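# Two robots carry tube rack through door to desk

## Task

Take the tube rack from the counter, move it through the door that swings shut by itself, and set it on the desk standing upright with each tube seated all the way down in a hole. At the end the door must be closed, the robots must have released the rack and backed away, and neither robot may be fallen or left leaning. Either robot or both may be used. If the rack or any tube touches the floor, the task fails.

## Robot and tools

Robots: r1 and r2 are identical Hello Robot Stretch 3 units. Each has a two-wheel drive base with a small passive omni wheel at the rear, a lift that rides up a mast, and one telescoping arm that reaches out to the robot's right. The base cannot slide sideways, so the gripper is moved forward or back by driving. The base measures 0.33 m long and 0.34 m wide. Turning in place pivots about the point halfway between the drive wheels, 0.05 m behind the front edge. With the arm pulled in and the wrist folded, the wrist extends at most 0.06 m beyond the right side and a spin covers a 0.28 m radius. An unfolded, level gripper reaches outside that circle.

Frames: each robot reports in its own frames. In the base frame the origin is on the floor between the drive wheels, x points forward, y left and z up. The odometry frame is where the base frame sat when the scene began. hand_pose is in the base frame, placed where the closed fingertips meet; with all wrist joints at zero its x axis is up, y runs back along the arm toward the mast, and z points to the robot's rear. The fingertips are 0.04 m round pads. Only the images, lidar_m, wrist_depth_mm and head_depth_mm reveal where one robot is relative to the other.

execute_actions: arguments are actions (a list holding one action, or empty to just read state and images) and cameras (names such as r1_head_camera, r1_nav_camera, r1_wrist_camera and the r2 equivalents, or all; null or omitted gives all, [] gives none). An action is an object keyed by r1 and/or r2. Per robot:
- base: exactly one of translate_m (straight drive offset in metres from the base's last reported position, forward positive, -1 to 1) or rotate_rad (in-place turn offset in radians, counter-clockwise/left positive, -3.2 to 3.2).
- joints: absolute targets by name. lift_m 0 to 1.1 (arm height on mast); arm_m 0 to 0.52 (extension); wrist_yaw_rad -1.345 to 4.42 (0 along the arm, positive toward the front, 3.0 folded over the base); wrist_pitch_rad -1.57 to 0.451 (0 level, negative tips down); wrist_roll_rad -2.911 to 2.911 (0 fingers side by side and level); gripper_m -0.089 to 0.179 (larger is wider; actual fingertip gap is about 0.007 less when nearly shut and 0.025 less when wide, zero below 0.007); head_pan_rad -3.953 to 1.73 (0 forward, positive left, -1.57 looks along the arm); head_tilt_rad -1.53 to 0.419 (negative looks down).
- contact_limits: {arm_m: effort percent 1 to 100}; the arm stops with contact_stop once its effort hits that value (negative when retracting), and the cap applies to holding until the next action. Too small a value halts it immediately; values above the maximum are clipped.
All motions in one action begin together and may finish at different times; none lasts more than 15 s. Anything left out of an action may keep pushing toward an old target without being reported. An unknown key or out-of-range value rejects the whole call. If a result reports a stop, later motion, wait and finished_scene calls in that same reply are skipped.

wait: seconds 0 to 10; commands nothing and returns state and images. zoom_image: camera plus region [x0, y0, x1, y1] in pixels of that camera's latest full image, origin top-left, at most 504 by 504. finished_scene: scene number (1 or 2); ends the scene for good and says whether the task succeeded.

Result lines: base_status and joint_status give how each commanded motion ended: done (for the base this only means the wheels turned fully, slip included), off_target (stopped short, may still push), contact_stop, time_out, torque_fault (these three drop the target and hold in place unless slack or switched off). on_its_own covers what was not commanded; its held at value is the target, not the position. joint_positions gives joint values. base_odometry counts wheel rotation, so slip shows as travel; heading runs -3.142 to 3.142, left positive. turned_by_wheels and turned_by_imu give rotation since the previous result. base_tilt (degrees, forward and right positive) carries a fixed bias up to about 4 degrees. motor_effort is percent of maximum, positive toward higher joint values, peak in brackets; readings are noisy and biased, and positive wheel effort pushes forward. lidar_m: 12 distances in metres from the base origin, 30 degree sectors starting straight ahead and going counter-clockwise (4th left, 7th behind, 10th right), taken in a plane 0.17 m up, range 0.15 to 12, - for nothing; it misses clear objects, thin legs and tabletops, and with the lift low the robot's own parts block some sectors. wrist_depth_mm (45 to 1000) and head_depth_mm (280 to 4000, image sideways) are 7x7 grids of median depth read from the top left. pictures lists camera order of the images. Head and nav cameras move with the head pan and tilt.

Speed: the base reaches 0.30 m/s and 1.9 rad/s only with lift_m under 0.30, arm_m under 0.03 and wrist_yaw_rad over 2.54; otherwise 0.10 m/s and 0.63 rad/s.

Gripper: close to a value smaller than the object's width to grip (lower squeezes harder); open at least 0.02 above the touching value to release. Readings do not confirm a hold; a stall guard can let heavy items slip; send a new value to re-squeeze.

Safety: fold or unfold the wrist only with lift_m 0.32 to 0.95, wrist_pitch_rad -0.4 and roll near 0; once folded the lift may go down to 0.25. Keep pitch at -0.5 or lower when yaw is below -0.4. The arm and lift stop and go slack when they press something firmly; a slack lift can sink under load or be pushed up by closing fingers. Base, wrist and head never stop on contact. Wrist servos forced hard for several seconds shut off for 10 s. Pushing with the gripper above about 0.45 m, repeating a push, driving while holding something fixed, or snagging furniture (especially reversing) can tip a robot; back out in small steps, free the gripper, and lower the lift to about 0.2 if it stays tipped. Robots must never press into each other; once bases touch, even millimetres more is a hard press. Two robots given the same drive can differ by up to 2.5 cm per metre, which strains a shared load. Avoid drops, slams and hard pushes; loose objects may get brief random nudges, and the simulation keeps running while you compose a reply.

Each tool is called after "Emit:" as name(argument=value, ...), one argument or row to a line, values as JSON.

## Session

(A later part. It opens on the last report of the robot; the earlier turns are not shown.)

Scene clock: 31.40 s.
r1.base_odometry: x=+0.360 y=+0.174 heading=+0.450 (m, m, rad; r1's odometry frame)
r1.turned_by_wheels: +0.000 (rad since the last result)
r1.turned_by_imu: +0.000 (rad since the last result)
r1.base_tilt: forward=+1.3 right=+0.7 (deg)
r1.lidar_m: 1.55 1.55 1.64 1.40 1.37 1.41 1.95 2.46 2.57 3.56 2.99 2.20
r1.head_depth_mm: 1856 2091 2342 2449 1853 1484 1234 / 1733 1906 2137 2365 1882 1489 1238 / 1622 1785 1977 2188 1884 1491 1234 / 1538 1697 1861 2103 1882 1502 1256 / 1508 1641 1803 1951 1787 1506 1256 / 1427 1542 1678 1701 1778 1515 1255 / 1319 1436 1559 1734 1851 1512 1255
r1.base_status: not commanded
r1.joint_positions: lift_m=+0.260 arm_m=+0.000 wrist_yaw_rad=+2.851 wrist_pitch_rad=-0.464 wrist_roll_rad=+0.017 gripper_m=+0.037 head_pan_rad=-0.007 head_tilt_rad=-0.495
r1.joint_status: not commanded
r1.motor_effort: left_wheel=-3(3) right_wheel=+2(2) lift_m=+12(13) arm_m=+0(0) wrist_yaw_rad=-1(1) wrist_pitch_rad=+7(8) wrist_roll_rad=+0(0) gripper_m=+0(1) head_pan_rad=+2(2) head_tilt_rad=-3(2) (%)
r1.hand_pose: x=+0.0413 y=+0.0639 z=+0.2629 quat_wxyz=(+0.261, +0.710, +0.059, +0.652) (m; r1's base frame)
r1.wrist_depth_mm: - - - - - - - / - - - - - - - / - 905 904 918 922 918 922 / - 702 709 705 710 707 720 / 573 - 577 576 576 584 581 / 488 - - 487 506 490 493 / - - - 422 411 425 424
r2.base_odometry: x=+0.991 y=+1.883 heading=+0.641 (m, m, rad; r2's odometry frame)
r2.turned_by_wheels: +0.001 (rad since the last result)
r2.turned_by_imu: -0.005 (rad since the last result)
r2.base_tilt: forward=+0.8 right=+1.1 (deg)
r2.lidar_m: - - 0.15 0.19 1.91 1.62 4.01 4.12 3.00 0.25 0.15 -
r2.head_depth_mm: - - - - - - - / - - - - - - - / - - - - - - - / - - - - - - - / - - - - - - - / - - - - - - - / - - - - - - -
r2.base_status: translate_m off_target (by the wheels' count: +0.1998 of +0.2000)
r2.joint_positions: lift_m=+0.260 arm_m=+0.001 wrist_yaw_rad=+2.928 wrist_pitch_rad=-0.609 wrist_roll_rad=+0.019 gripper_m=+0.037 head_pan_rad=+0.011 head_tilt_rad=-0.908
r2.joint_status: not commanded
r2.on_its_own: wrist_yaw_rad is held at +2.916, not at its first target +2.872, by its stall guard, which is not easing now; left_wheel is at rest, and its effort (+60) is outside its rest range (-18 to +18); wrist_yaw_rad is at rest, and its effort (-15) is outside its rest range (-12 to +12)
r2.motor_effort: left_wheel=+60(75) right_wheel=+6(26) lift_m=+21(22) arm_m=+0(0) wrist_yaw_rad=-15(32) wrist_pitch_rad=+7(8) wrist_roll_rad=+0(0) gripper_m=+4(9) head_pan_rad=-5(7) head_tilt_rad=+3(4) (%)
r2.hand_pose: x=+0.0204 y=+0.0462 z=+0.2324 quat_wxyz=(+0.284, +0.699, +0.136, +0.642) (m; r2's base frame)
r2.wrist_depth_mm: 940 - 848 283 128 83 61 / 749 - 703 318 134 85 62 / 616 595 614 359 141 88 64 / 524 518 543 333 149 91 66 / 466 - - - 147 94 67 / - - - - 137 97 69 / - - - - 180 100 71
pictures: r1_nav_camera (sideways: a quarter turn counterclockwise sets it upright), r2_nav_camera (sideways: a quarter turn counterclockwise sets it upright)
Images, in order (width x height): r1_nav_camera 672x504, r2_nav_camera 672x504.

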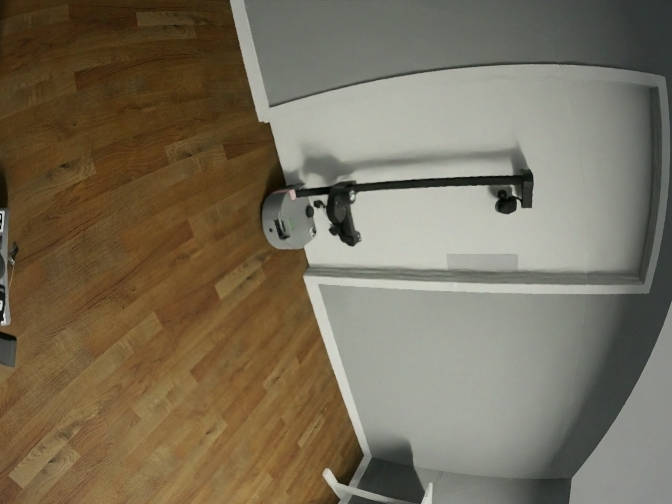

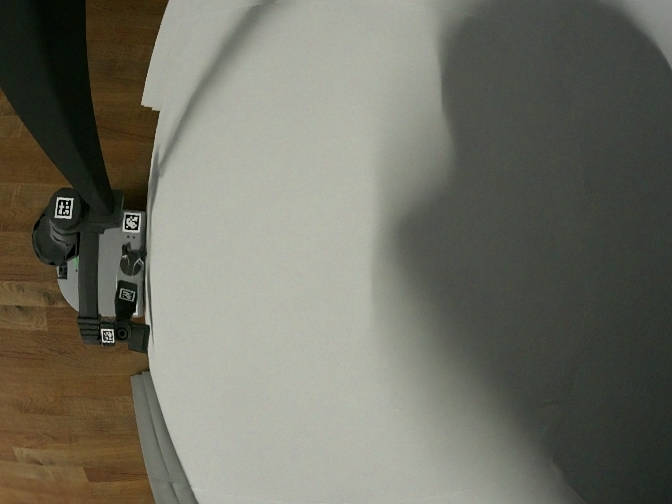

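Emit:
execute_actions(
  actions=[
    {"r2":{"base":{"translate_m":-0.35},"joints":{"head_tilt_rad":-0.5,"head_pan_rad":-0.5,"wrist_yaw_rad":3.0}},"r1":{"joints":{"head_tilt_rad":-0.2}}},
  ],
  cameras=["r1_head_camera","r2_head_camera","r2_nav_camera"],
)

Scene clock: 38.60 s.
r1.base_odometry: x=+0.360 y=+0.174 heading=+0.450 (m, m, rad; r1's odometry frame)
r1.turned_by_wheels: +0.000 (rad since the last result)
r1.turned_by_imu: +0.000 (rad since the last result)
r1.base_tilt: forward=+1.2 right=+0.7 (deg)
r1.lidar_m: 1.21 1.56 1.63 1.40 1.37 1.41 1.95 2.46 2.57 3.56 2.99 2.20
r1.head_depth_mm: 1954 2069 2180 2310 2424 1981 1523 / 1803 1904 2003 2126 2258 2001 1540 / 1698 1766 1888 1969 2069 2017 1530 / 1607 1676 1785 1861 1941 1861 1403 / 1569 1625 1704 1794 1851 1286 1365 / 1484 1513 1572 1660 1706 1783 1480 / 1393 1457 1513 1575 1641 1702 1565
r1.base_status: not commanded
r1.joint_positions: lift_m=+0.260 arm_m=+0.000 wrist_yaw_rad=+2.851 wrist_pitch_rad=-0.464 wrist_roll_rad=+0.017 gripper_m=+0.037 head_pan_rad=-0.007 head_tilt_rad=-0.211
r1.joint_status: all done
r1.motor_effort: left_wheel=-3(3) right_wheel=+2(2) lift_m=+12(12) arm_m=+0(0) wrist_yaw_rad=+0(1) wrist_pitch_rad=+7(8) wrist_roll_rad=+0(1) gripper_m=+0(0) head_pan_rad=+2(2) head_tilt_rad=+6(29) (%)
r1.hand_pose: x=+0.0413 y=+0.0639 z=+0.2629 quat_wxyz=(+0.261, +0.710, +0.059, +0.652) (m; r1's base frame)
r1.wrist_depth_mm: - - - - - - - / - - - - - - - / - 914 905 898 906 897 921 / - 707 711 706 701 707 709 / 576 - 580 577 580 578 585 / 485 - - 482 500 487 487 / - - - 421 411 424 421
r2.base_odometry: x=+0.711 y=+1.674 heading=+0.641 (m, m, rad; r2's odometry frame)
r2.turned_by_wheels: +0.000 (rad since the last result)
r2.turned_by_imu: -0.003 (rad since the last result)
r2.base_tilt: forward=+0.8 right=+1.0 (deg)
r2.lidar_m: 0.40 0.42 0.56 1.16 1.90 1.29 3.66 3.77 2.88 1.49 0.55 0.42
r2.head_depth_mm: 423 463 515 561 608 661 732 / 399 436 479 535 606 692 779 / 379 413 452 500 558 634 728 / 361 390 425 467 518 582 662 / 343 370 402 439 484 537 607 / 328 353 380 413 453 500 561 / 313 336 361 391 426 469 520
r2.base_status: done
r2.joint_positions: lift_m=+0.260 arm_m=+0.001 wrist_yaw_rad=+2.998 wrist_pitch_rad=-0.603 wrist_roll_rad=+0.019 gripper_m=+0.037 head_pan_rad=-0.493 head_tilt_rad=-0.507
r2.joint_status: all done
r2.motor_effort: left_wheel=+0(44) right_wheel=-1(8) lift_m=+21(21) arm_m=+0(0) wrist_yaw_rad=+2(16) wrist_pitch_rad=+5(7) wrist_roll_rad=+0(0) gripper_m=+0(4) head_pan_rad=-3(29) head_tilt_rad=+3(23) (%)
r2.hand_pose: x=+0.0070 y=+0.0495 z=+0.2334 quat_wxyz=(+0.260, +0.694, +0.159, +0.652) (m; r2's base frame)
r2.wrist_depth_mm: 971 - 971 987 801 609 440 / 757 754 763 751 738 627 443 / 628 617 620 622 623 595 454 / 532 520 - 546 523 519 461 / 473 - - - 465 459 445 / - - - - - 405 397 / - - - - 355 359 366
pictures: r1_head_camera (sideways: a quarter turn clockwise sets it upright), r2_head_camera (sideways: a quarter turn clockwise sets it upright), r2_nav_camera (sideways: a quarter turn counterclockwise sets it upright)
Images, in order (width x height): r1_head_camera 896x504, r2_head_camera 896x504, r2_nav_camera 672x504.

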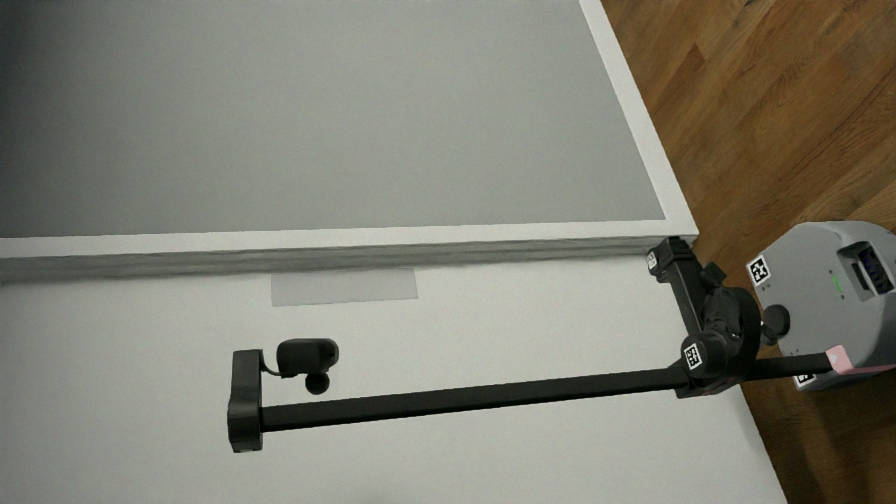

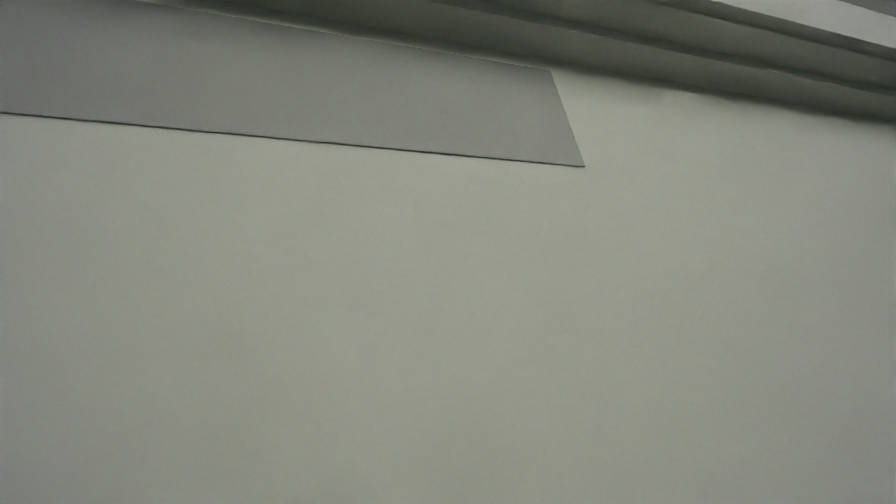

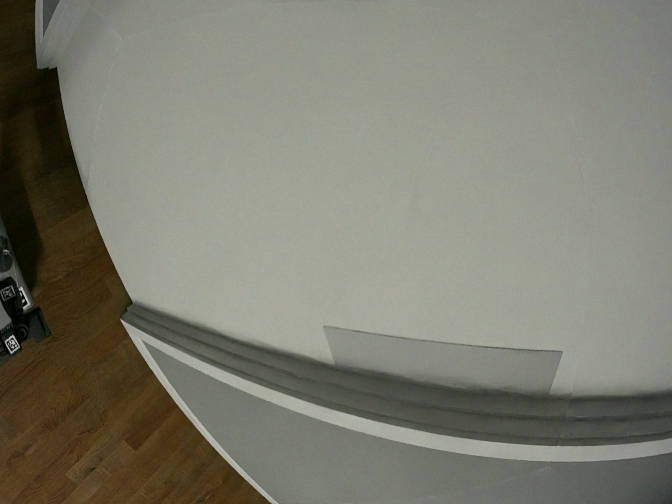

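Emit:
execute_actions(
  actions=[
    {"r2":{"base":{"rotate_rad":1.6}}},
  ],
  cameras=[],
)

Emit:
execute_actions(
  actions=[
    {"r2":{"base":{"translate_m":-0.15},"joints":{"head_tilt_rad":-1.1,"head_pan_rad":-1.57,"arm_m":0.1}}},
  ],
  cameras=["r1_head_camera","r2_nav_camera"],
)

Scene clock: 42.40 s.
r1.base_odometry: x=+0.360 y=+0.174 heading=+0.450 (m, m, rad; r1's odometry frame)
r1.turned_by_wheels: +0.000 (rad since the last result)
r1.turned_by_imu: +0.000 (rad since the last result)
r1.base_tilt: forward=+1.3 right=+0.8 (deg)
r1.lidar_m: 1.21 1.56 1.64 1.40 1.37 1.41 1.95 2.46 2.56 3.56 3.00 2.19
r1.head_depth_mm: 1930 2059 2171 2334 2436 1966 1517 / 1817 1921 1994 2142 2245 1997 1536 / 1705 1788 1852 1963 2075 2018 1547 / 1606 1691 1765 1835 1927 1371 1428 / 1564 1592 1686 1753 1854 1591 1459 / 1489 1534 1592 1677 1753 1812 1558 / 1414 1470 1522 1571 1639 1709 1561
r1.base_status: not commanded
r1.joint_positions: lift_m=+0.260 arm_m=+0.000 wrist_yaw_rad=+2.851 wrist_pitch_rad=-0.464 wrist_roll_rad=+0.017 gripper_m=+0.037 head_pan_rad=-0.007 head_tilt_rad=-0.211
r1.joint_status: not commanded
r1.motor_effort: left_wheel=-3(3) right_wheel=+2(2) lift_m=+12(12) arm_m=+1(1) wrist_yaw_rad=+0(0) wrist_pitch_rad=+8(8) wrist_roll_rad=-1(1) gripper_m=+1(1) head_pan_rad=+2(3) head_tilt_rad=+6(6) (%)
r1.hand_pose: x=+0.0413 y=+0.0639 z=+0.2629 quat_wxyz=(+0.261, +0.710, +0.059, +0.652) (m; r1's base frame)
r1.wrist_depth_mm: - - - - - - - / - - - - - - - / - 907 913 919 920 926 922 / - 708 713 703 709 698 708 / 573 - 575 576 580 580 579 / 486 - - 486 503 491 490 / - - - 418 409 422 422
r2.base_odometry: x=+0.711 y=+1.674 heading=+2.241 (m, m, rad; r2's odometry frame)
r2.turned_by_wheels: +1.600 (rad since the last result)
r2.turned_by_imu: +1.595 (rad since the last result)
r2.base_tilt: forward=+0.7 right=+0.9 (deg)
r2.lidar_m: 1.24 1.91 1.29 3.65 3.80 2.89 1.36 0.55 0.42 0.41 0.42 0.57
r2.head_depth_mm: 475 499 525 552 585 620 659 / 536 564 598 635 676 723 777 / 550 597 654 711 776 854 946 / 560 606 656 718 796 888 1014 / 701 768 846 937 1054 1211 1295 / 882 987 1113 1291 1517 1587 1349 / 1181 1382 1654 1901 1972 1615 1345
r2.base_status: done
r2.joint_positions: lift_m=+0.260 arm_m=+0.001 wrist_yaw_rad=+2.998 wrist_pitch_rad=-0.603 wrist_roll_rad=+0.019 gripper_m=+0.037 head_pan_rad=-0.493 head_tilt_rad=-0.507
r2.joint_status: not commanded
r2.motor_effort: left_wheel=-2(11) right_wheel=+2(10) lift_m=+21(21) arm_m=+0(0) wrist_yaw_rad=+2(2) wrist_pitch_rad=+5(5) wrist_roll_rad=+0(0) gripper_m=+1(0) head_pan_rad=-3(3) head_tilt_rad=+2(2) (%)
r2.hand_pose: x=+0.0070 y=+0.0495 z=+0.2335 quat_wxyz=(+0.260, +0.694, +0.159, +0.652) (m; r2's base frame)
r2.wrist_depth_mm: 952 - 972 966 960 977 970 / 770 761 769 762 768 759 753 / 623 618 630 621 631 620 622 / 525 523 - 534 527 515 530 / 467 - - - 468 454 453 / - - - - - 402 404 / - - - - 353 361 361
pictures: none
No camera images: the call's "cameras" was empty. Leave "cameras" out to get every camera's image.

Scene clock: 44.87 s.
r1.base_odometry: x=+0.360 y=+0.174 heading=+0.450 (m, m, rad; r1's odometry frame)
r1.turned_by_wheels: +0.000 (rad since the last result)
r1.turned_by_imu: +0.000 (rad since the last result)
r1.base_tilt: forward=+1.3 right=+0.7 (deg)
r1.lidar_m: 1.29 1.56 1.63 1.40 1.37 1.41 1.95 2.46 2.57 3.54 3.00 2.20
r1.head_depth_mm: 1947 2045 2175 2320 2442 1971 1529 / 1811 1908 2005 2141 2234 1980 1537 / 1691 1785 1864 1949 2019 1628 1497 / 1605 1660 1734 1840 1924 1697 1456 / 1564 1646 1696 1800 1849 1894 1552 / 1483 1543 1596 1677 1733 1811 1565 / 1410 1449 1510 1572 1631 1705 1587
r1.base_status: not commanded
r1.joint_positions: lift_m=+0.260 arm_m=+0.000 wrist_yaw_rad=+2.851 wrist_pitch_rad=-0.464 wrist_roll_rad=+0.017 gripper_m=+0.037 head_pan_rad=-0.007 head_tilt_rad=-0.211
r1.joint_status: not commanded
r1.motor_effort: left_wheel=-3(3) right_wheel=+2(2) lift_m=+12(13) arm_m=-1(0) wrist_yaw_rad=+0(1) wrist_pitch_rad=+8(8) wrist_roll_rad=-1(1) gripper_m=+0(1) head_pan_rad=+3(3) head_tilt_rad=+6(6) (%)
r1.hand_pose: x=+0.0413 y=+0.0639 z=+0.2629 quat_wxyz=(+0.261, +0.710, +0.059, +0.652) (m; r1's base frame)
r1.wrist_depth_mm: - - - - - - - / - - - - - - - / - 939 919 908 902 919 930 / - 700 710 705 713 707 704 / 569 - 571 574 578 578 576 / 486 - - 489 499 490 491 / - - - 425 409 421 421
r2.base_odometry: x=+0.804 y=+1.557 heading=+2.241 (m, m, rad; r2's odometry frame)
r2.turned_by_wheels: +0.000 (rad since the last result)
r2.turned_by_imu: -0.001 (rad since the last result)
r2.base_tilt: forward=+0.8 right=+1.0 (deg)
r2.lidar_m: 1.25 2.06 1.35 3.66 3.77 2.77 1.38 0.46 0.42 0.41 0.42 0.57
r2.head_depth_mm: 381 457 567 752 975 1199 1114 / 381 456 570 755 1117 1212 - / 383 458 573 757 1055 1226 - / 384 460 572 761 1059 - - / 384 461 575 764 1139 1207 1110 / 385 463 577 766 1145 1200 1112 / 386 464 579 769 1144 1200 1109
r2.base_status: done
r2.joint_positions: lift_m=+0.260 arm_m=+0.100 wrist_yaw_rad=+2.998 wrist_pitch_rad=-0.603 wrist_roll_rad=+0.019 gripper_m=+0.037 head_pan_rad=-1.563 head_tilt_rad=-1.087
r2.joint_status: all done
r2.motor_effort: left_wheel=-2(13) right_wheel=+1(5) lift_m=+21(21) arm_m=+4(5) wrist_yaw_rad=+3(2) wrist_pitch_rad=+5(5) wrist_roll_rad=+0(0) gripper_m=+0(0) head_pan_rad=-3(36) head_tilt_rad=-5(29) (%)
r2.hand_pose: x=+0.0069 y=-0.0493 z=+0.2335 quat_wxyz=(+0.260, +0.694, +0.159, +0.652) (m; r2's base frame)
r2.wrist_depth_mm: 963 955 982 949 962 977 966 / 755 763 771 762 748 764 767 / 610 649 - 642 627 618 626 / 539 - - - 525 534 534 / - - - - 468 454 463 / - - - - - 401 405 / - - - - 357 365 359
pictures: r1_head_camera (sideways: a quarter turn clockwise sets it upright), r2_nav_camera (sideways: a quarter turn counterclockwise sets it upright)
Images, in order (width x height): r1_head_camera 896x504, r2_nav_camera 672x504.

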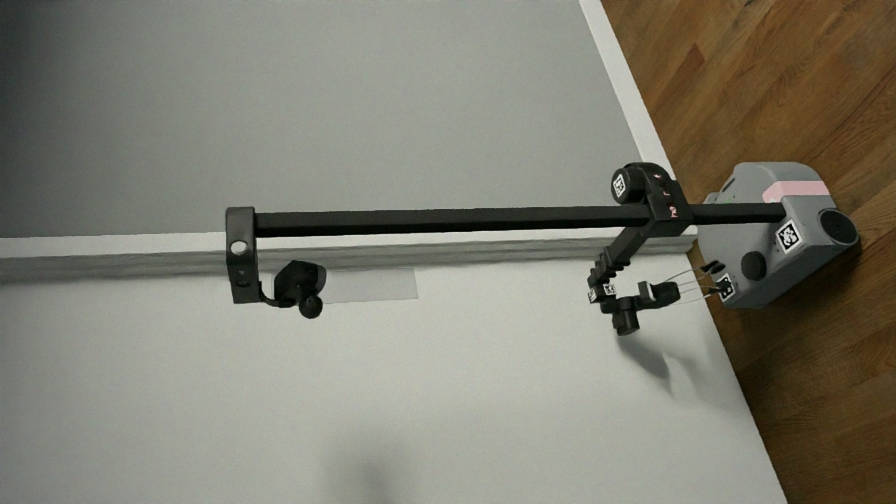

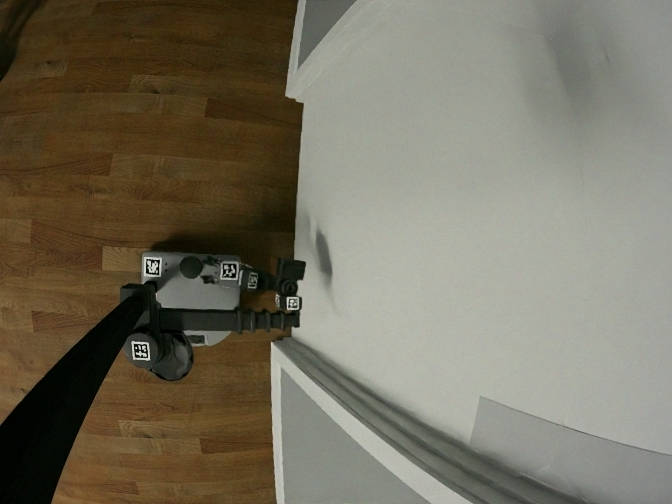

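Emit:
execute_actions(
  actions=[
    {"r2":{"joints":{"arm_m":0.3},"contact_limits":{"arm_m":40}}},
  ],
  cameras=["r1_head_camera","r2_nav_camera"],
)

Scene clock: 48.00 s.
r1.base_odometry: x=+0.360 y=+0.174 heading=+0.450 (m, m, rad; r1's odometry frame)
r1.turned_by_wheels: +0.000 (rad since the last result)
r1.turned_by_imu: +0.000 (rad since the last result)
r1.base_tilt: forward=+1.3 right=+0.7 (deg)
r1.lidar_m: 1.29 1.56 1.63 1.40 1.36 1.41 1.95 2.46 2.57 3.55 3.00 2.20
r1.head_depth_mm: 1950 2052 2189 2316 2440 1980 1524 / 1809 1918 2017 2130 2272 1972 1540 / 1689 1777 1868 1944 2033 1626 1493 / 1596 1656 1747 1824 1910 1704 1456 / 1559 1638 1687 1781 1834 1896 1566 / 1480 1537 1592 1680 1741 1813 1567 / 1399 1456 1512 1575 1654 1709 1569
r1.base_status: not commanded
r1.joint_positions: lift_m=+0.260 arm_m=+0.000 wrist_yaw_rad=+2.851 wrist_pitch_rad=-0.464 wrist_roll_rad=+0.017 gripper_m=+0.037 head_pan_rad=-0.007 head_tilt_rad=-0.211
r1.joint_status: not commanded
r1.motor_effort: left_wheel=-3(3) right_wheel=+2(2) lift_m=+12(12) arm_m=+0(1) wrist_yaw_rad=+0(0) wrist_pitch_rad=+7(8) wrist_roll_rad=-1(0) gripper_m=+0(0) head_pan_rad=+3(3) head_tilt_rad=+7(6) (%)
r1.hand_pose: x=+0.0413 y=+0.0639 z=+0.2629 quat_wxyz=(+0.261, +0.710, +0.059, +0.652) (m; r1's base frame)
r1.wrist_depth_mm: - - - - - - - / - - - - - - - / - 936 920 911 910 923 909 / - 707 707 713 709 699 711 / 575 - 579 580 580 582 580 / 487 - - 490 503 487 483 / - - - 421 412 421 420
r2.base_odometry: x=+0.804 y=+1.557 heading=+2.241 (m, m, rad; r2's odometry frame)
r2.turned_by_wheels: +0.000 (rad since the last result)
r2.turned_by_imu: -0.009 (rad since the last result)
r2.base_tilt: forward=+0.8 right=+0.9 (deg)
r2.lidar_m: 1.21 2.06 1.35 3.65 3.78 2.76 1.43 0.47 0.42 0.41 0.42 0.56
r2.head_depth_mm: 383 459 572 758 969 1207 1117 / 384 460 572 762 1131 1206 - / 384 460 573 762 1219 1220 - / 385 462 575 765 1225 1219 - / 384 461 576 765 1143 1200 1108 / 385 461 577 768 1150 1202 1111 / 386 463 577 770 1147 1205 1112
r2.base_status: not commanded
r2.joint_positions: lift_m=+0.260 arm_m=+0.203 wrist_yaw_rad=+3.019 wrist_pitch_rad=-0.603 wrist_roll_rad=+0.019 gripper_m=+0.037 head_pan_rad=-1.565 head_tilt_rad=-1.089
r2.joint_status: arm_m contact_stop (moved +0.104 of +0.200)
r2.on_its_own: arm_m is slack since a contact_stop, until your next command for it (your +0.300 is given up); wrist_yaw_rad is at rest, and its effort (-23) is outside its rest range (-12 to +12)
r2.motor_effort: left_wheel=+4(16) right_wheel=-8(20) lift_m=+23(28) arm_m=+1(42) wrist_yaw_rad=-23(100) wrist_pitch_rad=+5(6) wrist_roll_rad=+0(1) gripper_m=+0(1) head_pan_rad=-3(3) head_tilt_rad=-6(6) (%)
r2.contact_limits: arm_m 40 (drawing in: default 20, maximum 34; extending or still: default 29, maximum 47)
r2.hand_pose: x=+0.0029 y=-0.1524 z=+0.2334 quat_wxyz=(+0.253, +0.693, +0.166, +0.655) (m; r2's base frame)
r2.wrist_depth_mm: 984 987 963 988 977 964 992 / 759 771 794 795 759 755 765 / 619 - - - 627 624 632 / 530 - - - 528 523 522 / - - - - 465 462 454 / - - - - - 402 404 / - - - - 351 363 362
pictures: r1_head_camera (sideways: a quarter turn clockwise sets it upright), r2_nav_camera (sideways: a quarter turn counterclockwise sets it upright)
Images, in order (width x height): r1_head_camera 896x504, r2_nav_camera 672x504.

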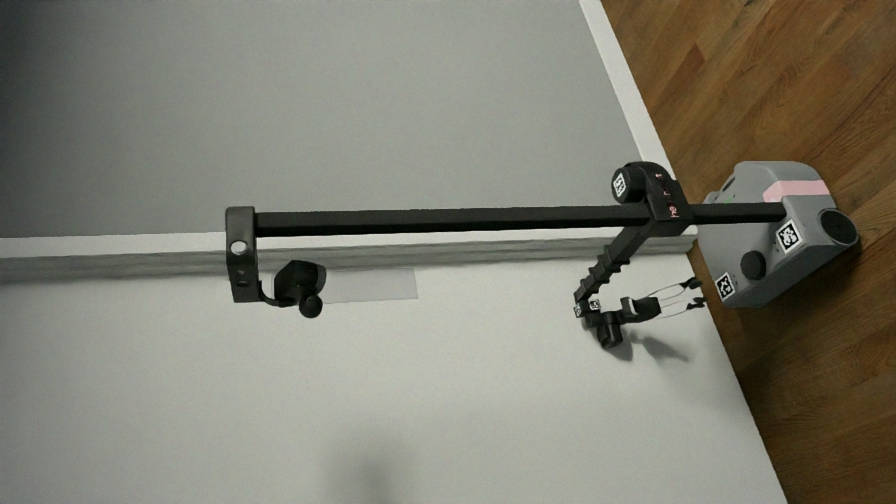

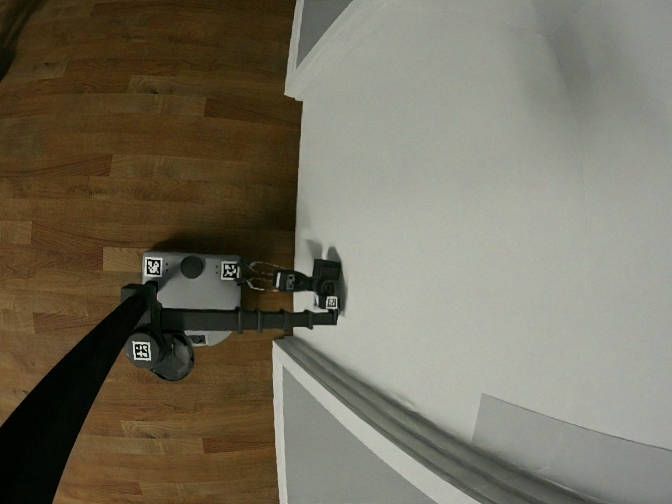

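Emit:
execute_actions(
  actions=[
    {"r2":{"joints":{"wrist_yaw_rad":3.2}}},
  ],
  cameras=[],
)

Emit:
execute_actions(
  actions=[
    {"r2":{"joints":{"arm_m":0.3},"contact_limits":{"arm_m":47}}},
  ],
  cameras=["r2_nav_camera"],
)

Scene clock: 49.50 s.
r1.base_odometry: x=+0.360 y=+0.174 heading=+0.450 (m, m, rad; r1's odometry frame)
r1.turned_by_wheels: +0.000 (rad since the last result)
r1.turned_by_imu: +0.000 (rad since the last result)
r1.base_tilt: forward=+1.3 right=+0.7 (deg)
r1.lidar_m: 1.29 1.55 1.64 1.40 1.37 1.41 1.95 2.47 2.57 3.55 3.00 2.19
r1.head_depth_mm: 1969 2062 2172 2300 2424 1995 1519 / 1809 1899 2018 2119 2245 2000 1540 / 1694 1788 1865 1956 2021 1619 1489 / 1612 1661 1728 1838 1905 1698 1454 / 1575 1613 1694 1785 1859 1895 1569 / 1490 1531 1610 1656 1740 1814 1563 / 1410 1455 1506 1565 1641 1715 1590
r1.base_status: not commanded
r1.joint_positions: lift_m=+0.260 arm_m=+0.000 wrist_yaw_rad=+2.851 wrist_pitch_rad=-0.464 wrist_roll_rad=+0.017 gripper_m=+0.037 head_pan_rad=-0.007 head_tilt_rad=-0.211
r1.joint_status: not commanded
r1.motor_effort: left_wheel=-3(3) right_wheel=+2(2) lift_m=+12(13) arm_m=+1(0) wrist_yaw_rad=+0(0) wrist_pitch_rad=+7(8) wrist_roll_rad=-1(0) gripper_m=+1(0) head_pan_rad=+3(3) head_tilt_rad=+7(6) (%)
r1.hand_pose: x=+0.0413 y=+0.0639 z=+0.2629 quat_wxyz=(+0.261, +0.710, +0.059, +0.652) (m; r1's base frame)
r1.wrist_depth_mm: - - - - - - - / - - - - - - - / - 917 925 900 918 904 919 / - 714 712 707 716 711 716 / 576 - 578 582 580 579 576 / 483 - - 486 502 490 488 / - - - 424 410 420 421
r2.base_odometry: x=+0.804 y=+1.557 heading=+2.241 (m, m, rad; r2's odometry frame)
r2.turned_by_wheels: +0.000 (rad since the last result)
r2.turned_by_imu: +0.000 (rad since the last result)
r2.base_tilt: forward=+0.8 right=+1.0 (deg)
r2.lidar_m: 1.21 2.06 1.35 3.65 3.77 2.76 1.43 0.47 0.42 0.41 0.42 0.56
r2.head_depth_mm: 383 459 572 759 968 1201 1110 / 383 459 573 760 1129 1204 - / 384 460 574 760 1177 1220 - / 384 461 574 763 1225 1213 - / 384 461 575 763 1139 1209 1111 / 385 461 576 766 1145 1198 1121 / 385 463 577 767 1146 1202 1112
r2.base_status: not commanded
r2.joint_positions: lift_m=+0.260 arm_m=+0.203 wrist_yaw_rad=+3.197 wrist_pitch_rad=-0.603 wrist_roll_rad=+0.019 gripper_m=+0.037 head_pan_rad=-1.565 head_tilt_rad=-1.089
r2.joint_status: all done
r2.on_its_own: arm_m is slack since a contact_stop, until your next command for it (your +0.300 is given up)
r2.motor_effort: left_wheel=+0(4) right_wheel=-1(7) lift_m=+24(22) arm_m=+0(0) wrist_yaw_rad=+3(20) wrist_pitch_rad=+5(5) wrist_roll_rad=+0(0) gripper_m=+1(0) head_pan_rad=-3(3) head_tilt_rad=-5(5) (%)
r2.hand_pose: x=-0.0322 y=-0.1511 z=+0.2334 quat_wxyz=(+0.194, +0.675, +0.227, +0.675) (m; r2's base frame)
r2.wrist_depth_mm: - 976 993 972 966 979 939 / 768 746 798 - 769 776 756 / 613 627 - - 616 633 618 / 523 544 - - 532 531 522 / 458 - - - 458 453 455 / 407 - - - - 406 405 / 361 352 - - - 362 357
pictures: none
No camera images: the call's "cameras" was empty. Leave "cameras" out to get every camera's image.

Scene clock: 51.80 s.
r1.base_odometry: x=+0.360 y=+0.174 heading=+0.450 (m, m, rad; r1's odometry frame)
r1.turned_by_wheels: +0.000 (rad since the last result)
r1.turned_by_imu: +0.000 (rad since the last result)
r1.base_tilt: forward=+1.2 right=+0.7 (deg)
r1.lidar_m: 1.29 1.56 1.63 1.40 1.37 1.41 1.95 2.46 2.56 3.56 3.01 2.20
r1.head_depth_mm: 1945 2061 2196 2315 2460 1973 1537 / 1809 1894 2000 2115 2249 1990 1536 / 1675 1772 1837 1963 2041 1628 1498 / 1611 1651 1741 1854 1956 1697 1455 / 1668 1729 1793 1867 1939 1974 1566 / 1563 1601 1670 1753 1797 1871 1571 / 1464 1497 1552 1624 1679 1752 1575
r1.base_status: not commanded
r1.joint_positions: lift_m=+0.260 arm_m=+0.000 wrist_yaw_rad=+2.851 wrist_pitch_rad=-0.464 wrist_roll_rad=+0.017 gripper_m=+0.037 head_pan_rad=-0.007 head_tilt_rad=-0.211
r1.joint_status: not commanded
r1.motor_effort: left_wheel=-3(3) right_wheel=+2(2) lift_m=+12(13) arm_m=+0(1) wrist_yaw_rad=-1(1) wrist_pitch_rad=+8(8) wrist_roll_rad=-1(1) gripper_m=+1(1) head_pan_rad=+2(3) head_tilt_rad=+6(6) (%)
r1.hand_pose: x=+0.0413 y=+0.0639 z=+0.2629 quat_wxyz=(+0.261, +0.710, +0.059, +0.652) (m; r1's base frame)
r1.wrist_depth_mm: - - - - - - - / - - - - - - - / - 912 910 912 904 919 915 / - 700 700 702 705 719 707 / 573 - 576 575 583 580 583 / 488 - - 488 503 491 488 / - - - 423 414 422 424
r2.base_odometry: x=+0.804 y=+1.557 heading=+2.241 (m, m, rad; r2's odometry frame)
r2.turned_by_wheels: +0.000 (rad since the last result)
r2.turned_by_imu: -0.008 (rad since the last result)
r2.base_tilt: forward=+0.8 right=+1.0 (deg)
r2.lidar_m: 1.18 2.06 1.35 3.66 3.78 2.76 1.48 0.47 0.44 0.48 0.49 0.61
r2.head_depth_mm: 486 587 740 946 996 1205 1119 / 479 578 728 973 1275 1212 - / 475 571 715 903 1276 1216 - / 468 562 702 883 1276 1219 - / 464 556 689 909 1261 1205 1113 / 458 547 679 893 1259 1203 1111 / 453 542 665 871 1261 1206 1108
r2.base_status: not commanded
r2.joint_positions: lift_m=+0.260 arm_m=+0.298 wrist_yaw_rad=+3.298 wrist_pitch_rad=-0.603 wrist_roll_rad=+0.019 gripper_m=+0.037 head_pan_rad=-1.565 head_tilt_rad=-1.089
r2.joint_status: all done
r2.on_its_own: wrist_yaw_rad is held at +3.272, not at your +3.200, by its stall guard, which is still easing; arm_m is at rest, and its effort (+21) is outside its rest range (-14 to +14)
r2.motor_effort: left_wheel=-4(9) right_wheel=+8(16) lift_m=+23(24) arm_m=+21(38) wrist_yaw_rad=-33(66) wrist_pitch_rad=+5(6) wrist_roll_rad=-1(0) gripper_m=+0(0) head_pan_rad=-2(2) head_tilt_rad=-5(3) (%)
r2.contact_limits: arm_m 47 (drawing in: default 20, maximum 34; extending or still: default 29, maximum 47)
r2.hand_pose: x=-0.0520 y=-0.2479 z=+0.2334 quat_wxyz=(+0.159, +0.663, +0.261, +0.683) (m; r2's base frame)
r2.wrist_depth_mm: 973 987 960 - 967 - 955 / 768 755 781 - - 793 769 / 629 613 - - - 622 631 / 534 527 - - - 525 533 / 459 458 - - - 463 459 / 402 401 409 - - 402 401 / 361 363 351 363 355 363 362
pictures: r2_nav_camera (sideways: a quarter turn counterclockwise sets it upright)
Images, in order (width x height): r2_nav_camera 672x504.

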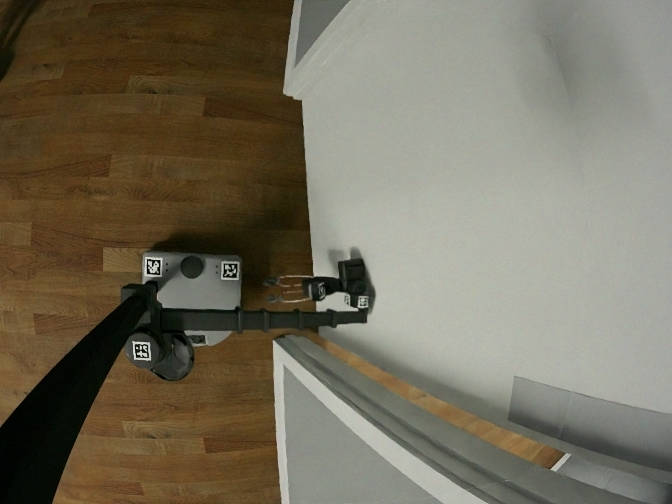

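Emit:
execute_actions(
  actions=[
    {"r2":{"joints":{"arm_m":0.52,"wrist_yaw_rad":3.45},"contact_limits":{"arm_m":47}}},
  ],
  cameras=["r2_nav_camera"],
)

Scene clock: 57.20 s.
r1.base_odometry: x=+0.360 y=+0.174 heading=+0.450 (m, m, rad; r1's odometry frame)
r1.turned_by_wheels: +0.000 (rad since the last result)
r1.turned_by_imu: +0.000 (rad since the last result)
r1.base_tilt: forward=+1.2 right=+0.8 (deg)
r1.lidar_m: 1.28 1.56 1.63 1.40 1.37 1.41 1.95 2.46 2.57 3.54 3.00 2.20
r1.head_depth_mm: 1918 2068 2200 2304 2452 1984 1510 / 1827 1933 1987 2129 2241 1987 1541 / 1711 1774 1860 1979 2054 1624 1496 / 1604 1668 1730 1876 1931 1711 1466 / 3256 - - - 2238 2026 1565 / 1780 1821 1892 1956 2000 1968 1560 / 1603 1646 1695 1724 1801 1815 1566
r1.base_status: not commanded
r1.joint_positions: lift_m=+0.260 arm_m=+0.000 wrist_yaw_rad=+2.851 wrist_pitch_rad=-0.464 wrist_roll_rad=+0.017 gripper_m=+0.037 head_pan_rad=-0.007 head_tilt_rad=-0.211
r1.joint_status: not commanded
r1.motor_effort: left_wheel=-3(3) right_wheel=+2(2) lift_m=+12(13) arm_m=+0(1) wrist_yaw_rad=+1(0) wrist_pitch_rad=+8(8) wrist_roll_rad=-1(1) gripper_m=+0(0) head_pan_rad=+3(3) head_tilt_rad=+6(6) (%)
r1.hand_pose: x=+0.0413 y=+0.0639 z=+0.2629 quat_wxyz=(+0.261, +0.710, +0.059, +0.652) (m; r1's base frame)
r1.wrist_depth_mm: - - - - - - - / - - - - - - - / - 928 897 918 925 915 921 / - 701 708 714 700 705 706 / 579 - 579 577 583 581 579 / 482 - - 492 507 490 492 / - - - 422 411 422 419
r2.base_odometry: x=+0.804 y=+1.557 heading=+2.241 (m, m, rad; r2's odometry frame)
r2.turned_by_wheels: +0.000 (rad since the last result)
r2.turned_by_imu: -0.005 (rad since the last result)
r2.base_tilt: forward=+0.8 right=+0.9 (deg)
r2.lidar_m: 1.16 2.06 1.35 3.65 3.77 2.75 1.51 0.47 0.43 0.65 0.65 0.69
r2.head_depth_mm: 1973 1805 1607 1428 988 1210 1117 / 750 918 1533 1447 1306 1211 - / 720 870 1060 1387 1312 1221 - / 686 823 989 1378 1311 1221 - / 658 783 966 1255 1312 1203 1113 / 632 746 913 1169 1319 1203 1110 / 609 714 861 1091 1298 1206 1114
r2.base_status: not commanded
r2.joint_positions: lift_m=+0.260 arm_m=+0.518 wrist_yaw_rad=+3.604 wrist_pitch_rad=-0.603 wrist_roll_rad=+0.020 gripper_m=+0.037 head_pan_rad=-1.565 head_tilt_rad=-1.089
r2.joint_status: wrist_yaw_rad off_target (ended at +3.604, target +3.450); the others done
r2.on_its_own: wrist_yaw_rad is held at +3.566, not at your +3.450, by its stall guard, which is still easing; arm_m is at rest, and its effort (+18) is outside its rest range (-14 to +14)
r2.motor_effort: left_wheel=-10(13) right_wheel=+15(20) lift_m=+23(24) arm_m=+18(30) wrist_yaw_rad=-46(61) wrist_pitch_rad=+5(5) wrist_roll_rad=-1(1) gripper_m=+0(0) head_pan_rad=-2(2) head_tilt_rad=-4(4) (%)
r2.contact_limits: arm_m 47 (drawing in: default 20, maximum 34; extending or still: default 29, maximum 47)
r2.hand_pose: x=-0.1094 y=-0.4864 z=+0.2335 quat_wxyz=(+0.053, +0.616, +0.359, +0.700) (m; r2's base frame)
r2.wrist_depth_mm: 180 206 276 - - - - / 210 217 294 740 - - 776 / 300 238 302 634 - - 629 / 390 273 333 526 512 - 529 / 446 348 366 456 467 455 458 / 402 394 383 399 - 403 405 / 361 362 354 364 353 359 363
pictures: r2_nav_camera (sideways: a quarter turn counterclockwise sets it upright)
Images, in order (width x height): r2_nav_camera 672x504.

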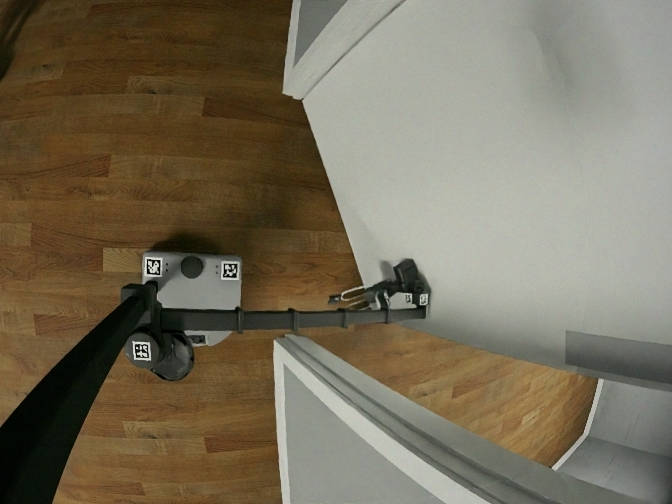

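Emit:
execute_actions(
  actions=[
    {"r2":{"base":{"rotate_rad":1.75},"joints":{"arm_m":0.0,"wrist_yaw_rad":3.1,"head_pan_rad":-3.14}}},
  ],
  cameras=[],
)

Emit:
execute_actions(
  actions=[
    {"r2":{"base":{"translate_m":-0.3}}},
  ],
  cameras=["r2_nav_camera","r1_nav_camera"],
)

Scene clock: 62.87 s.
r1.base_odometry: x=+0.360 y=+0.174 heading=+0.450 (m, m, rad; r1's odometry frame)
r1.turned_by_wheels: +0.000 (rad since the last result)
r1.turned_by_imu: +0.000 (rad since the last result)
r1.base_tilt: forward=+1.3 right=+0.8 (deg)
r1.lidar_m: 1.38 1.56 1.63 1.40 1.36 1.40 1.95 2.46 2.57 3.54 3.01 2.19
r1.head_depth_mm: 1958 2076 2201 2331 2427 1960 1520 / 1821 1925 2009 2136 2240 1985 1545 / 1709 1784 1871 1941 2076 1935 1542 / 1604 1673 1692 1833 1887 1695 1550 / 1554 1613 1701 1777 1854 1781 1541 / 1484 1545 1594 1677 1745 1824 1555 / 1404 1464 1522 1579 1625 1709 1581
r1.base_status: not commanded
r1.joint_positions: lift_m=+0.260 arm_m=+0.000 wrist_yaw_rad=+2.851 wrist_pitch_rad=-0.464 wrist_roll_rad=+0.017 gripper_m=+0.037 head_pan_rad=-0.007 head_tilt_rad=-0.211
r1.joint_status: not commanded
r1.motor_effort: left_wheel=-3(3) right_wheel=+2(2) lift_m=+12(12) arm_m=+1(0) wrist_yaw_rad=-1(0) wrist_pitch_rad=+8(8) wrist_roll_rad=-1(1) gripper_m=+1(1) head_pan_rad=+3(3) head_tilt_rad=+6(6) (%)
r1.hand_pose: x=+0.0413 y=+0.0639 z=+0.2629 quat_wxyz=(+0.261, +0.710, +0.059, +0.652) (m; r1's base frame)
r1.wrist_depth_mm: - - - - - - - / - - - - - - - / - 891 921 927 919 891 901 / - 716 703 713 706 704 703 / 580 - 574 578 585 579 578 / 489 - - 489 502 488 486 / - - - 420 412 419 424
r2.base_odometry: x=+0.804 y=+1.557 heading=-2.293 (m, m, rad; r2's odometry frame)
r2.turned_by_wheels: +1.750 (rad since the last result)
r2.turned_by_imu: +1.445 (rad since the last result)
r2.base_tilt: forward=+0.9 right=+0.9 (deg)
r2.lidar_m: 3.65 3.70 2.72 2.26 0.57 0.40 0.41 0.41 0.50 0.85 2.06 1.37
r2.head_depth_mm: 409 493 571 691 1082 1216 1098 / 405 489 614 786 1029 1231 1092 / 400 480 602 808 1161 - - / 394 473 591 786 1164 - - / 389 466 578 766 1128 1231 - / 384 458 567 746 1085 1222 - / 378 451 556 727 1049 1202 1107
r2.base_status: done
r2.joint_positions: lift_m=+0.260 arm_m=+0.001 wrist_yaw_rad=+3.102 wrist_pitch_rad=-0.603 wrist_roll_rad=+0.020 gripper_m=+0.037 head_pan_rad=-3.133 head_tilt_rad=-1.089
r2.joint_status: all done
r2.motor_effort: left_wheel=-2(24) right_wheel=+2(33) lift_m=+23(23) arm_m=-3(17) wrist_yaw_rad=-2(100) wrist_pitch_rad=+5(5) wrist_roll_rad=-1(1) gripper_m=+0(1) head_pan_rad=-4(36) head_tilt_rad=-4(4) (%)
r2.hand_pose: x=-0.0134 y=+0.0512 z=+0.2335 quat_wxyz=(+0.226, +0.686, +0.194, +0.664) (m; r2's base frame)
r2.wrist_depth_mm: 507 809 - 941 981 973 981 / 498 714 - 764 757 740 768 / 471 628 623 620 618 631 623 / 446 531 546 543 529 522 523 / 405 - - - 451 452 457 / - - - - - 405 401 / - - - - - 359 361
pictures: none
No camera images: the call's "cameras" was empty. Leave "cameras" out to get every camera's image.

Scene clock: 65.33 s.
r1.base_odometry: x=+0.360 y=+0.174 heading=+0.450 (m, m, rad; r1's odometry frame)
r1.turned_by_wheels: +0.000 (rad since the last result)
r1.turned_by_imu: +0.000 (rad since the last result)
r1.base_tilt: forward=+1.2 right=+0.8 (deg)
r1.lidar_m: 1.65 1.56 1.63 1.40 1.37 1.41 1.95 2.46 2.57 3.54 3.00 2.19
r1.head_depth_mm: 1939 2051 2171 2304 2446 1974 1540 / 1808 1904 2021 2117 2241 1981 1527 / 1689 1783 1874 1941 2065 2004 1542 / 1610 1676 1751 1831 1911 1881 1543 / 1738 1780 1840 1955 1978 1817 1562 / 1598 1668 1722 1791 1848 1872 1566 / 1493 1532 1584 1645 1703 1776 1570
r1.base_status: not commanded
r1.joint_positions: lift_m=+0.260 arm_m=+0.000 wrist_yaw_rad=+2.851 wrist_pitch_rad=-0.464 wrist_roll_rad=+0.017 gripper_m=+0.037 head_pan_rad=-0.007 head_tilt_rad=-0.211
r1.joint_status: not commanded
r1.motor_effort: left_wheel=-3(3) right_wheel=+2(2) lift_m=+12(12) arm_m=+1(0) wrist_yaw_rad=+0(1) wrist_pitch_rad=+8(7) wrist_roll_rad=+0(0) gripper_m=-1(0) head_pan_rad=+3(3) head_tilt_rad=+6(6) (%)
r1.hand_pose: x=+0.0413 y=+0.0639 z=+0.2629 quat_wxyz=(+0.261, +0.710, +0.059, +0.652) (m; r1's base frame)
r1.wrist_depth_mm: - - - - - - - / - - - - - - - / - 904 921 920 916 913 897 / - 695 713 705 712 719 710 / 575 - 574 582 580 574 577 / 489 - - 487 503 490 488 / - - - 425 412 419 422
r2.base_odometry: x=+1.002 y=+1.782 heading=-2.292 (m, m, rad; r2's odometry frame)
r2.turned_by_wheels: +0.001 (rad since the last result)
r2.turned_by_imu: +0.053 (rad since the last result)
r2.base_tilt: forward=+0.9 right=+1.0 (deg)
r2.lidar_m: 3.92 4.00 2.83 0.41 0.21 0.25 0.27 0.27 0.31 0.53 2.12 1.63
r2.head_depth_mm: 294 345 445 1419 1307 580 1101 / 290 332 424 585 1296 727 1089 / - 323 404 551 820 - - / - 312 391 522 768 - - / - 305 375 494 722 1036 - / - 299 361 469 671 1081 - / - 296 348 447 628 1057 1115
r2.base_status: translate_m off_target (by the wheels' count: -0.2998 of -0.3000)
r2.joint_positions: lift_m=+0.260 arm_m=+0.001 wrist_yaw_rad=+3.100 wrist_pitch_rad=-0.601 wrist_roll_rad=+0.019 gripper_m=+0.037 head_pan_rad=-3.138 head_tilt_rad=-1.093
r2.joint_status: not commanded
r2.on_its_own: right_wheel is at rest, and its effort (-51) is outside its rest range (-18 to +18)
r2.motor_effort: left_wheel=-10(80) right_wheel=-51(71) lift_m=+22(24) arm_m=-1(3) wrist_yaw_rad=-1(8) wrist_pitch_rad=+4(6) wrist_roll_rad=+0(1) gripper_m=-1(1) head_pan_rad=-1(3) head_tilt_rad=-3(6) (%)
r2.hand_pose: x=-0.0131 y=+0.0517 z=+0.2339 quat_wxyz=(+0.225, +0.686, +0.193, +0.665) (m; r2's base frame)
r2.wrist_depth_mm: 211 208 - 968 984 988 982 / 247 232 - 775 762 746 777 / 598 262 269 624 629 623 631 / 533 300 295 539 532 532 530 / 466 - - - 459 456 461 / - - - - - 405 407 / - - - - - 362 360
pictures: r1_nav_camera (sideways: a quarter turn counterclockwise sets it upright), r2_nav_camera (sideways: a quarter turn counterclockwise sets it upright)
Images, in order (width x height): r1_nav_camera 672x504, r2_nav_camera 672x504.

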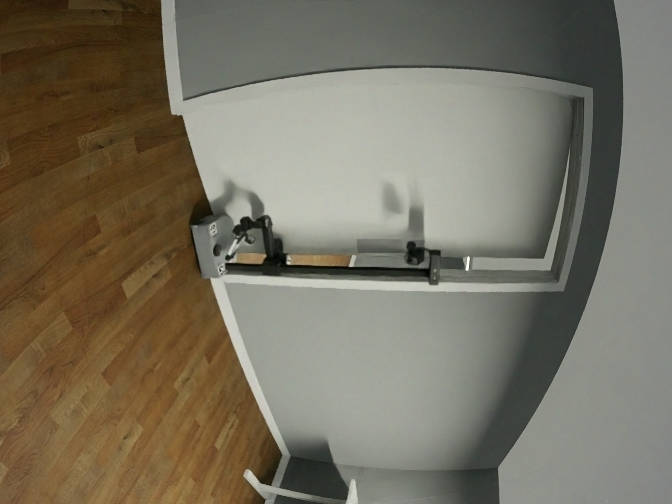

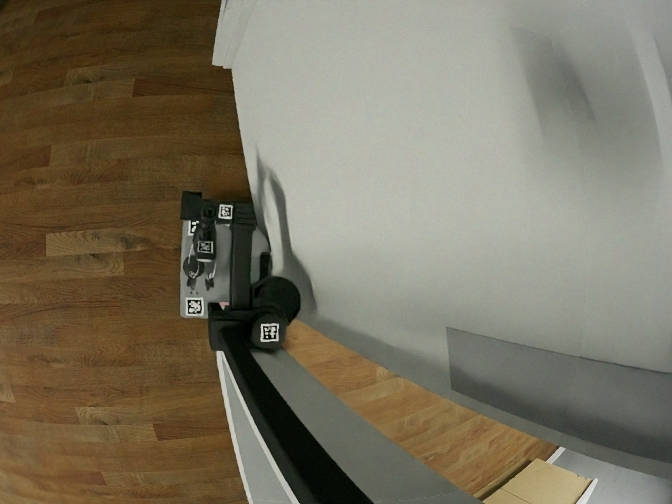

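Emit:
execute_actions(
  actions=[
    {"r2":{"base":{"rotate_rad":0.3}}},
  ],
  cameras=["r2_nav_camera"],
)

Emit:
execute_actions(
  actions=[
    {"r2":{"base":{"translate_m":-0.15}}},
  ],
  cameras=["r2_nav_camera"],
)

Scene clock: 67.20 s.
r1.base_odometry: x=+0.360 y=+0.174 heading=+0.450 (m, m, rad; r1's odometry frame)
r1.turned_by_wheels: +0.000 (rad since the last result)
r1.turned_by_imu: +0.000 (rad since the last result)
r1.base_tilt: forward=+1.2 right=+0.7 (deg)
r1.lidar_m: 1.64 1.56 1.64 1.40 1.37 1.41 1.95 2.46 2.57 3.55 3.00 2.19
r1.head_depth_mm: 1953 2061 2167 2315 2426 1952 1522 / 1842 1897 2019 2092 2240 2004 1542 / 1698 1788 1873 1954 2063 1992 1555 / 1615 1689 1751 1828 1945 1892 1552 / 1723 1787 1836 1926 1965 1811 1563 / 1608 1664 1713 1782 1858 1902 1572 / 1486 1532 1596 1655 1695 1756 1570
r1.base_status: not commanded
r1.joint_positions: lift_m=+0.260 arm_m=+0.000 wrist_yaw_rad=+2.851 wrist_pitch_rad=-0.464 wrist_roll_rad=+0.017 gripper_m=+0.037 head_pan_rad=-0.007 head_tilt_rad=-0.211
r1.joint_status: not commanded
r1.motor_effort: left_wheel=-3(3) right_wheel=+2(2) lift_m=+12(13) arm_m=+0(0) wrist_yaw_rad=+0(0) wrist_pitch_rad=+7(8) wrist_roll_rad=-1(1) gripper_m=+0(0) head_pan_rad=+2(3) head_tilt_rad=+6(6) (%)
r1.hand_pose: x=+0.0413 y=+0.0639 z=+0.2629 quat_wxyz=(+0.261, +0.710, +0.059, +0.652) (m; r1's base frame)
r1.wrist_depth_mm: - - - - - - - / - - - - - - - / - 907 933 895 924 921 933 / - 707 706 706 705 710 708 / 576 - 572 577 582 577 579 / 487 - - 487 501 484 486 / - - - 424 412 424 425
r2.base_odometry: x=+1.002 y=+1.781 heading=-1.992 (m, m, rad; r2's odometry frame)
r2.turned_by_wheels: +0.299 (rad since the last result)
r2.turned_by_imu: +0.292 (rad since the last result)
r2.base_tilt: forward=+0.8 right=+1.0 (deg)
r2.lidar_m: 3.92 2.84 2.27 0.21 0.21 0.29 0.28 0.29 0.40 0.83 2.32 1.63
r2.head_depth_mm: - 304 374 496 735 1216 703 / - 306 375 499 743 1198 1080 / - 304 379 504 706 - - / - 304 380 508 758 - - / - 306 383 512 772 1204 - / - 308 385 516 780 1205 - / - 309 388 520 792 1187 1111
r2.base_status: done
r2.joint_positions: lift_m=+0.260 arm_m=+0.001 wrist_yaw_rad=+3.100 wrist_pitch_rad=-0.601 wrist_roll_rad=+0.019 gripper_m=+0.037 head_pan_rad=-3.138 head_tilt_rad=-1.093
r2.joint_status: not commanded
r2.on_its_own: left_wheel is at rest, and its effort (-40) is outside its rest range (-18 to +18)
r2.motor_effort: left_wheel=-40(61) right_wheel=-13(37) lift_m=+21(22) arm_m=-1(1) wrist_yaw_rad=+0(1) wrist_pitch_rad=+4(4) wrist_roll_rad=+0(1) gripper_m=-1(0) head_pan_rad=-1(1) head_tilt_rad=-3(3) (%)
r2.hand_pose: x=-0.0131 y=+0.0517 z=+0.2339 quat_wxyz=(+0.225, +0.686, +0.193, +0.665) (m; r2's base frame)
r2.wrist_depth_mm: 965 963 - 249 981 981 971 / 732 738 - 282 746 778 763 / 321 624 332 317 628 620 618 / 322 543 375 381 529 527 531 / 301 - - - 461 459 462 / - - - - - 402 402 / - - - - - 362 362
pictures: r2_nav_camera (sideways: a quarter turn counterclockwise sets it upright)
Images, in order (width x height): r2_nav_camera 672x504.

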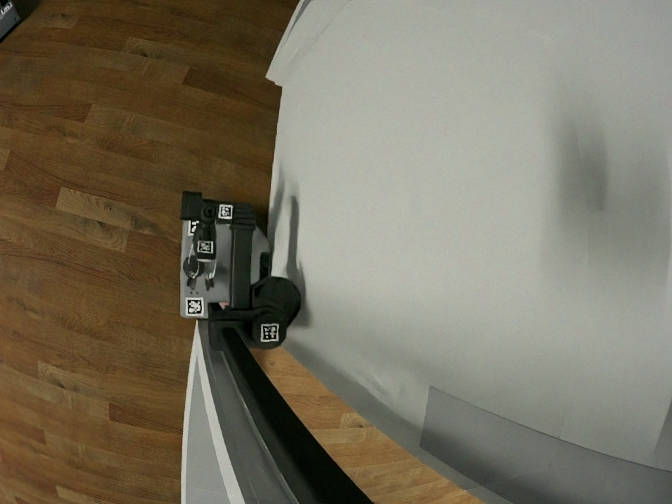

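Scene clock: 68.93 s.
r1.base_odometry: x=+0.360 y=+0.174 heading=+0.450 (m, m, rad; r1's odometry frame)
r1.turned_by_wheels: +0.000 (rad since the last result)
r1.turned_by_imu: +0.000 (rad since the last result)
r1.base_tilt: forward=+1.2 right=+0.7 (deg)
r1.lidar_m: 1.77 1.56 1.63 1.40 1.37 1.41 1.95 2.46 2.57 3.55 2.99 2.20
r1.head_depth_mm: 1953 2059 2212 2300 2475 1983 1538 / 1820 1907 1999 2133 2251 1987 1533 / 1696 1793 1856 1950 2072 1980 1548 / 1616 1677 1771 1884 1989 2000 1566 / 3083 - 2019 2127 2027 1891 1555 / 1766 1826 1875 1957 1981 1962 1567 / 1599 1647 1690 1744 1797 1833 1566
r1.base_status: not commanded
r1.joint_positions: lift_m=+0.260 arm_m=+0.000 wrist_yaw_rad=+2.851 wrist_pitch_rad=-0.464 wrist_roll_rad=+0.017 gripper_m=+0.037 head_pan_rad=-0.007 head_tilt_rad=-0.211
r1.joint_status: not commanded
r1.motor_effort: left_wheel=-3(3) right_wheel=+2(2) lift_m=+12(13) arm_m=+0(0) wrist_yaw_rad=+0(1) wrist_pitch_rad=+8(8) wrist_roll_rad=-1(0) gripper_m=+1(0) head_pan_rad=+2(2) head_tilt_rad=+7(6) (%)
r1.hand_pose: x=+0.0413 y=+0.0639 z=+0.2629 quat_wxyz=(+0.261, +0.710, +0.059, +0.652) (m; r1's base frame)
r1.wrist_depth_mm: - - - - - - - / - - - - - - - / - 913 915 917 914 920 925 / - 707 703 707 701 705 707 / 582 - 577 572 574 585 581 / 486 - - 486 505 490 490 / - - - 421 415 422 422
r2.base_odometry: x=+1.063 y=+1.918 heading=-1.992 (m, m, rad; r2's odometry frame)
r2.turned_by_wheels: +0.000 (rad since the last result)
r2.turned_by_imu: +0.000 (rad since the last result)
r2.base_tilt: forward=+0.9 right=+1.0 (deg)
r2.lidar_m: 4.08 2.96 0.21 0.21 2.27 0.30 0.27 0.27 0.33 0.64 2.29 1.75
r2.head_depth_mm: 288 327 414 570 1290 1218 1102 / - 320 404 549 859 1236 1070 / - 314 394 531 772 - - / - 307 384 512 762 - - / - 304 374 496 732 1078 - / - 302 366 479 699 1148 - / - 297 357 465 667 1165 1113
r2.base_status: translate_m off_target (by the wheels' count: -0.1498 of -0.1500)
r2.joint_positions: lift_m=+0.260 arm_m=+0.001 wrist_yaw_rad=+3.100 wrist_pitch_rad=-0.601 wrist_roll_rad=+0.019 gripper_m=+0.037 head_pan_rad=-3.138 head_tilt_rad=-1.093
r2.joint_status: not commanded
r2.on_its_own: left_wheel is at rest, and its effort (-20) is outside its rest range (-18 to +18); right_wheel is at rest, and its effort (-29) is outside its rest range (-18 to +18)
r2.motor_effort: left_wheel=-20(61) right_wheel=-29(32) lift_m=+21(21) arm_m=-1(1) wrist_yaw_rad=+0(1) wrist_pitch_rad=+5(5) wrist_roll_rad=+0(1) gripper_m=+0(0) head_pan_rad=-1(2) head_tilt_rad=-3(2) (%)
r2.hand_pose: x=-0.0131 y=+0.0517 z=+0.2339 quat_wxyz=(+0.225, +0.686, +0.193, +0.665) (m; r2's base frame)
r2.wrist_depth_mm: 988 970 - 943 244 240 992 / 752 761 - 723 272 277 762 / 618 614 622 604 308 580 622 / 446 545 540 522 353 517 523 / 346 - - - 419 465 453 / - - - - - 400 403 / - - - - - 361 364
pictures: r2_nav_camera (sideways: a quarter turn counterclockwise sets it upright)
Images, in order (width x height): r2_nav_camera 672x504.

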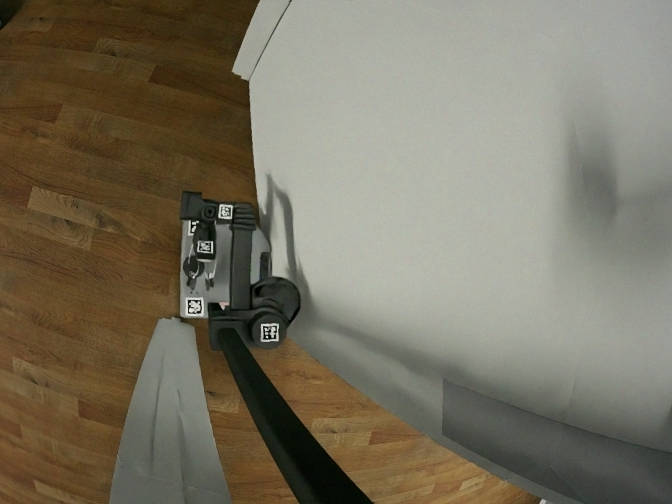

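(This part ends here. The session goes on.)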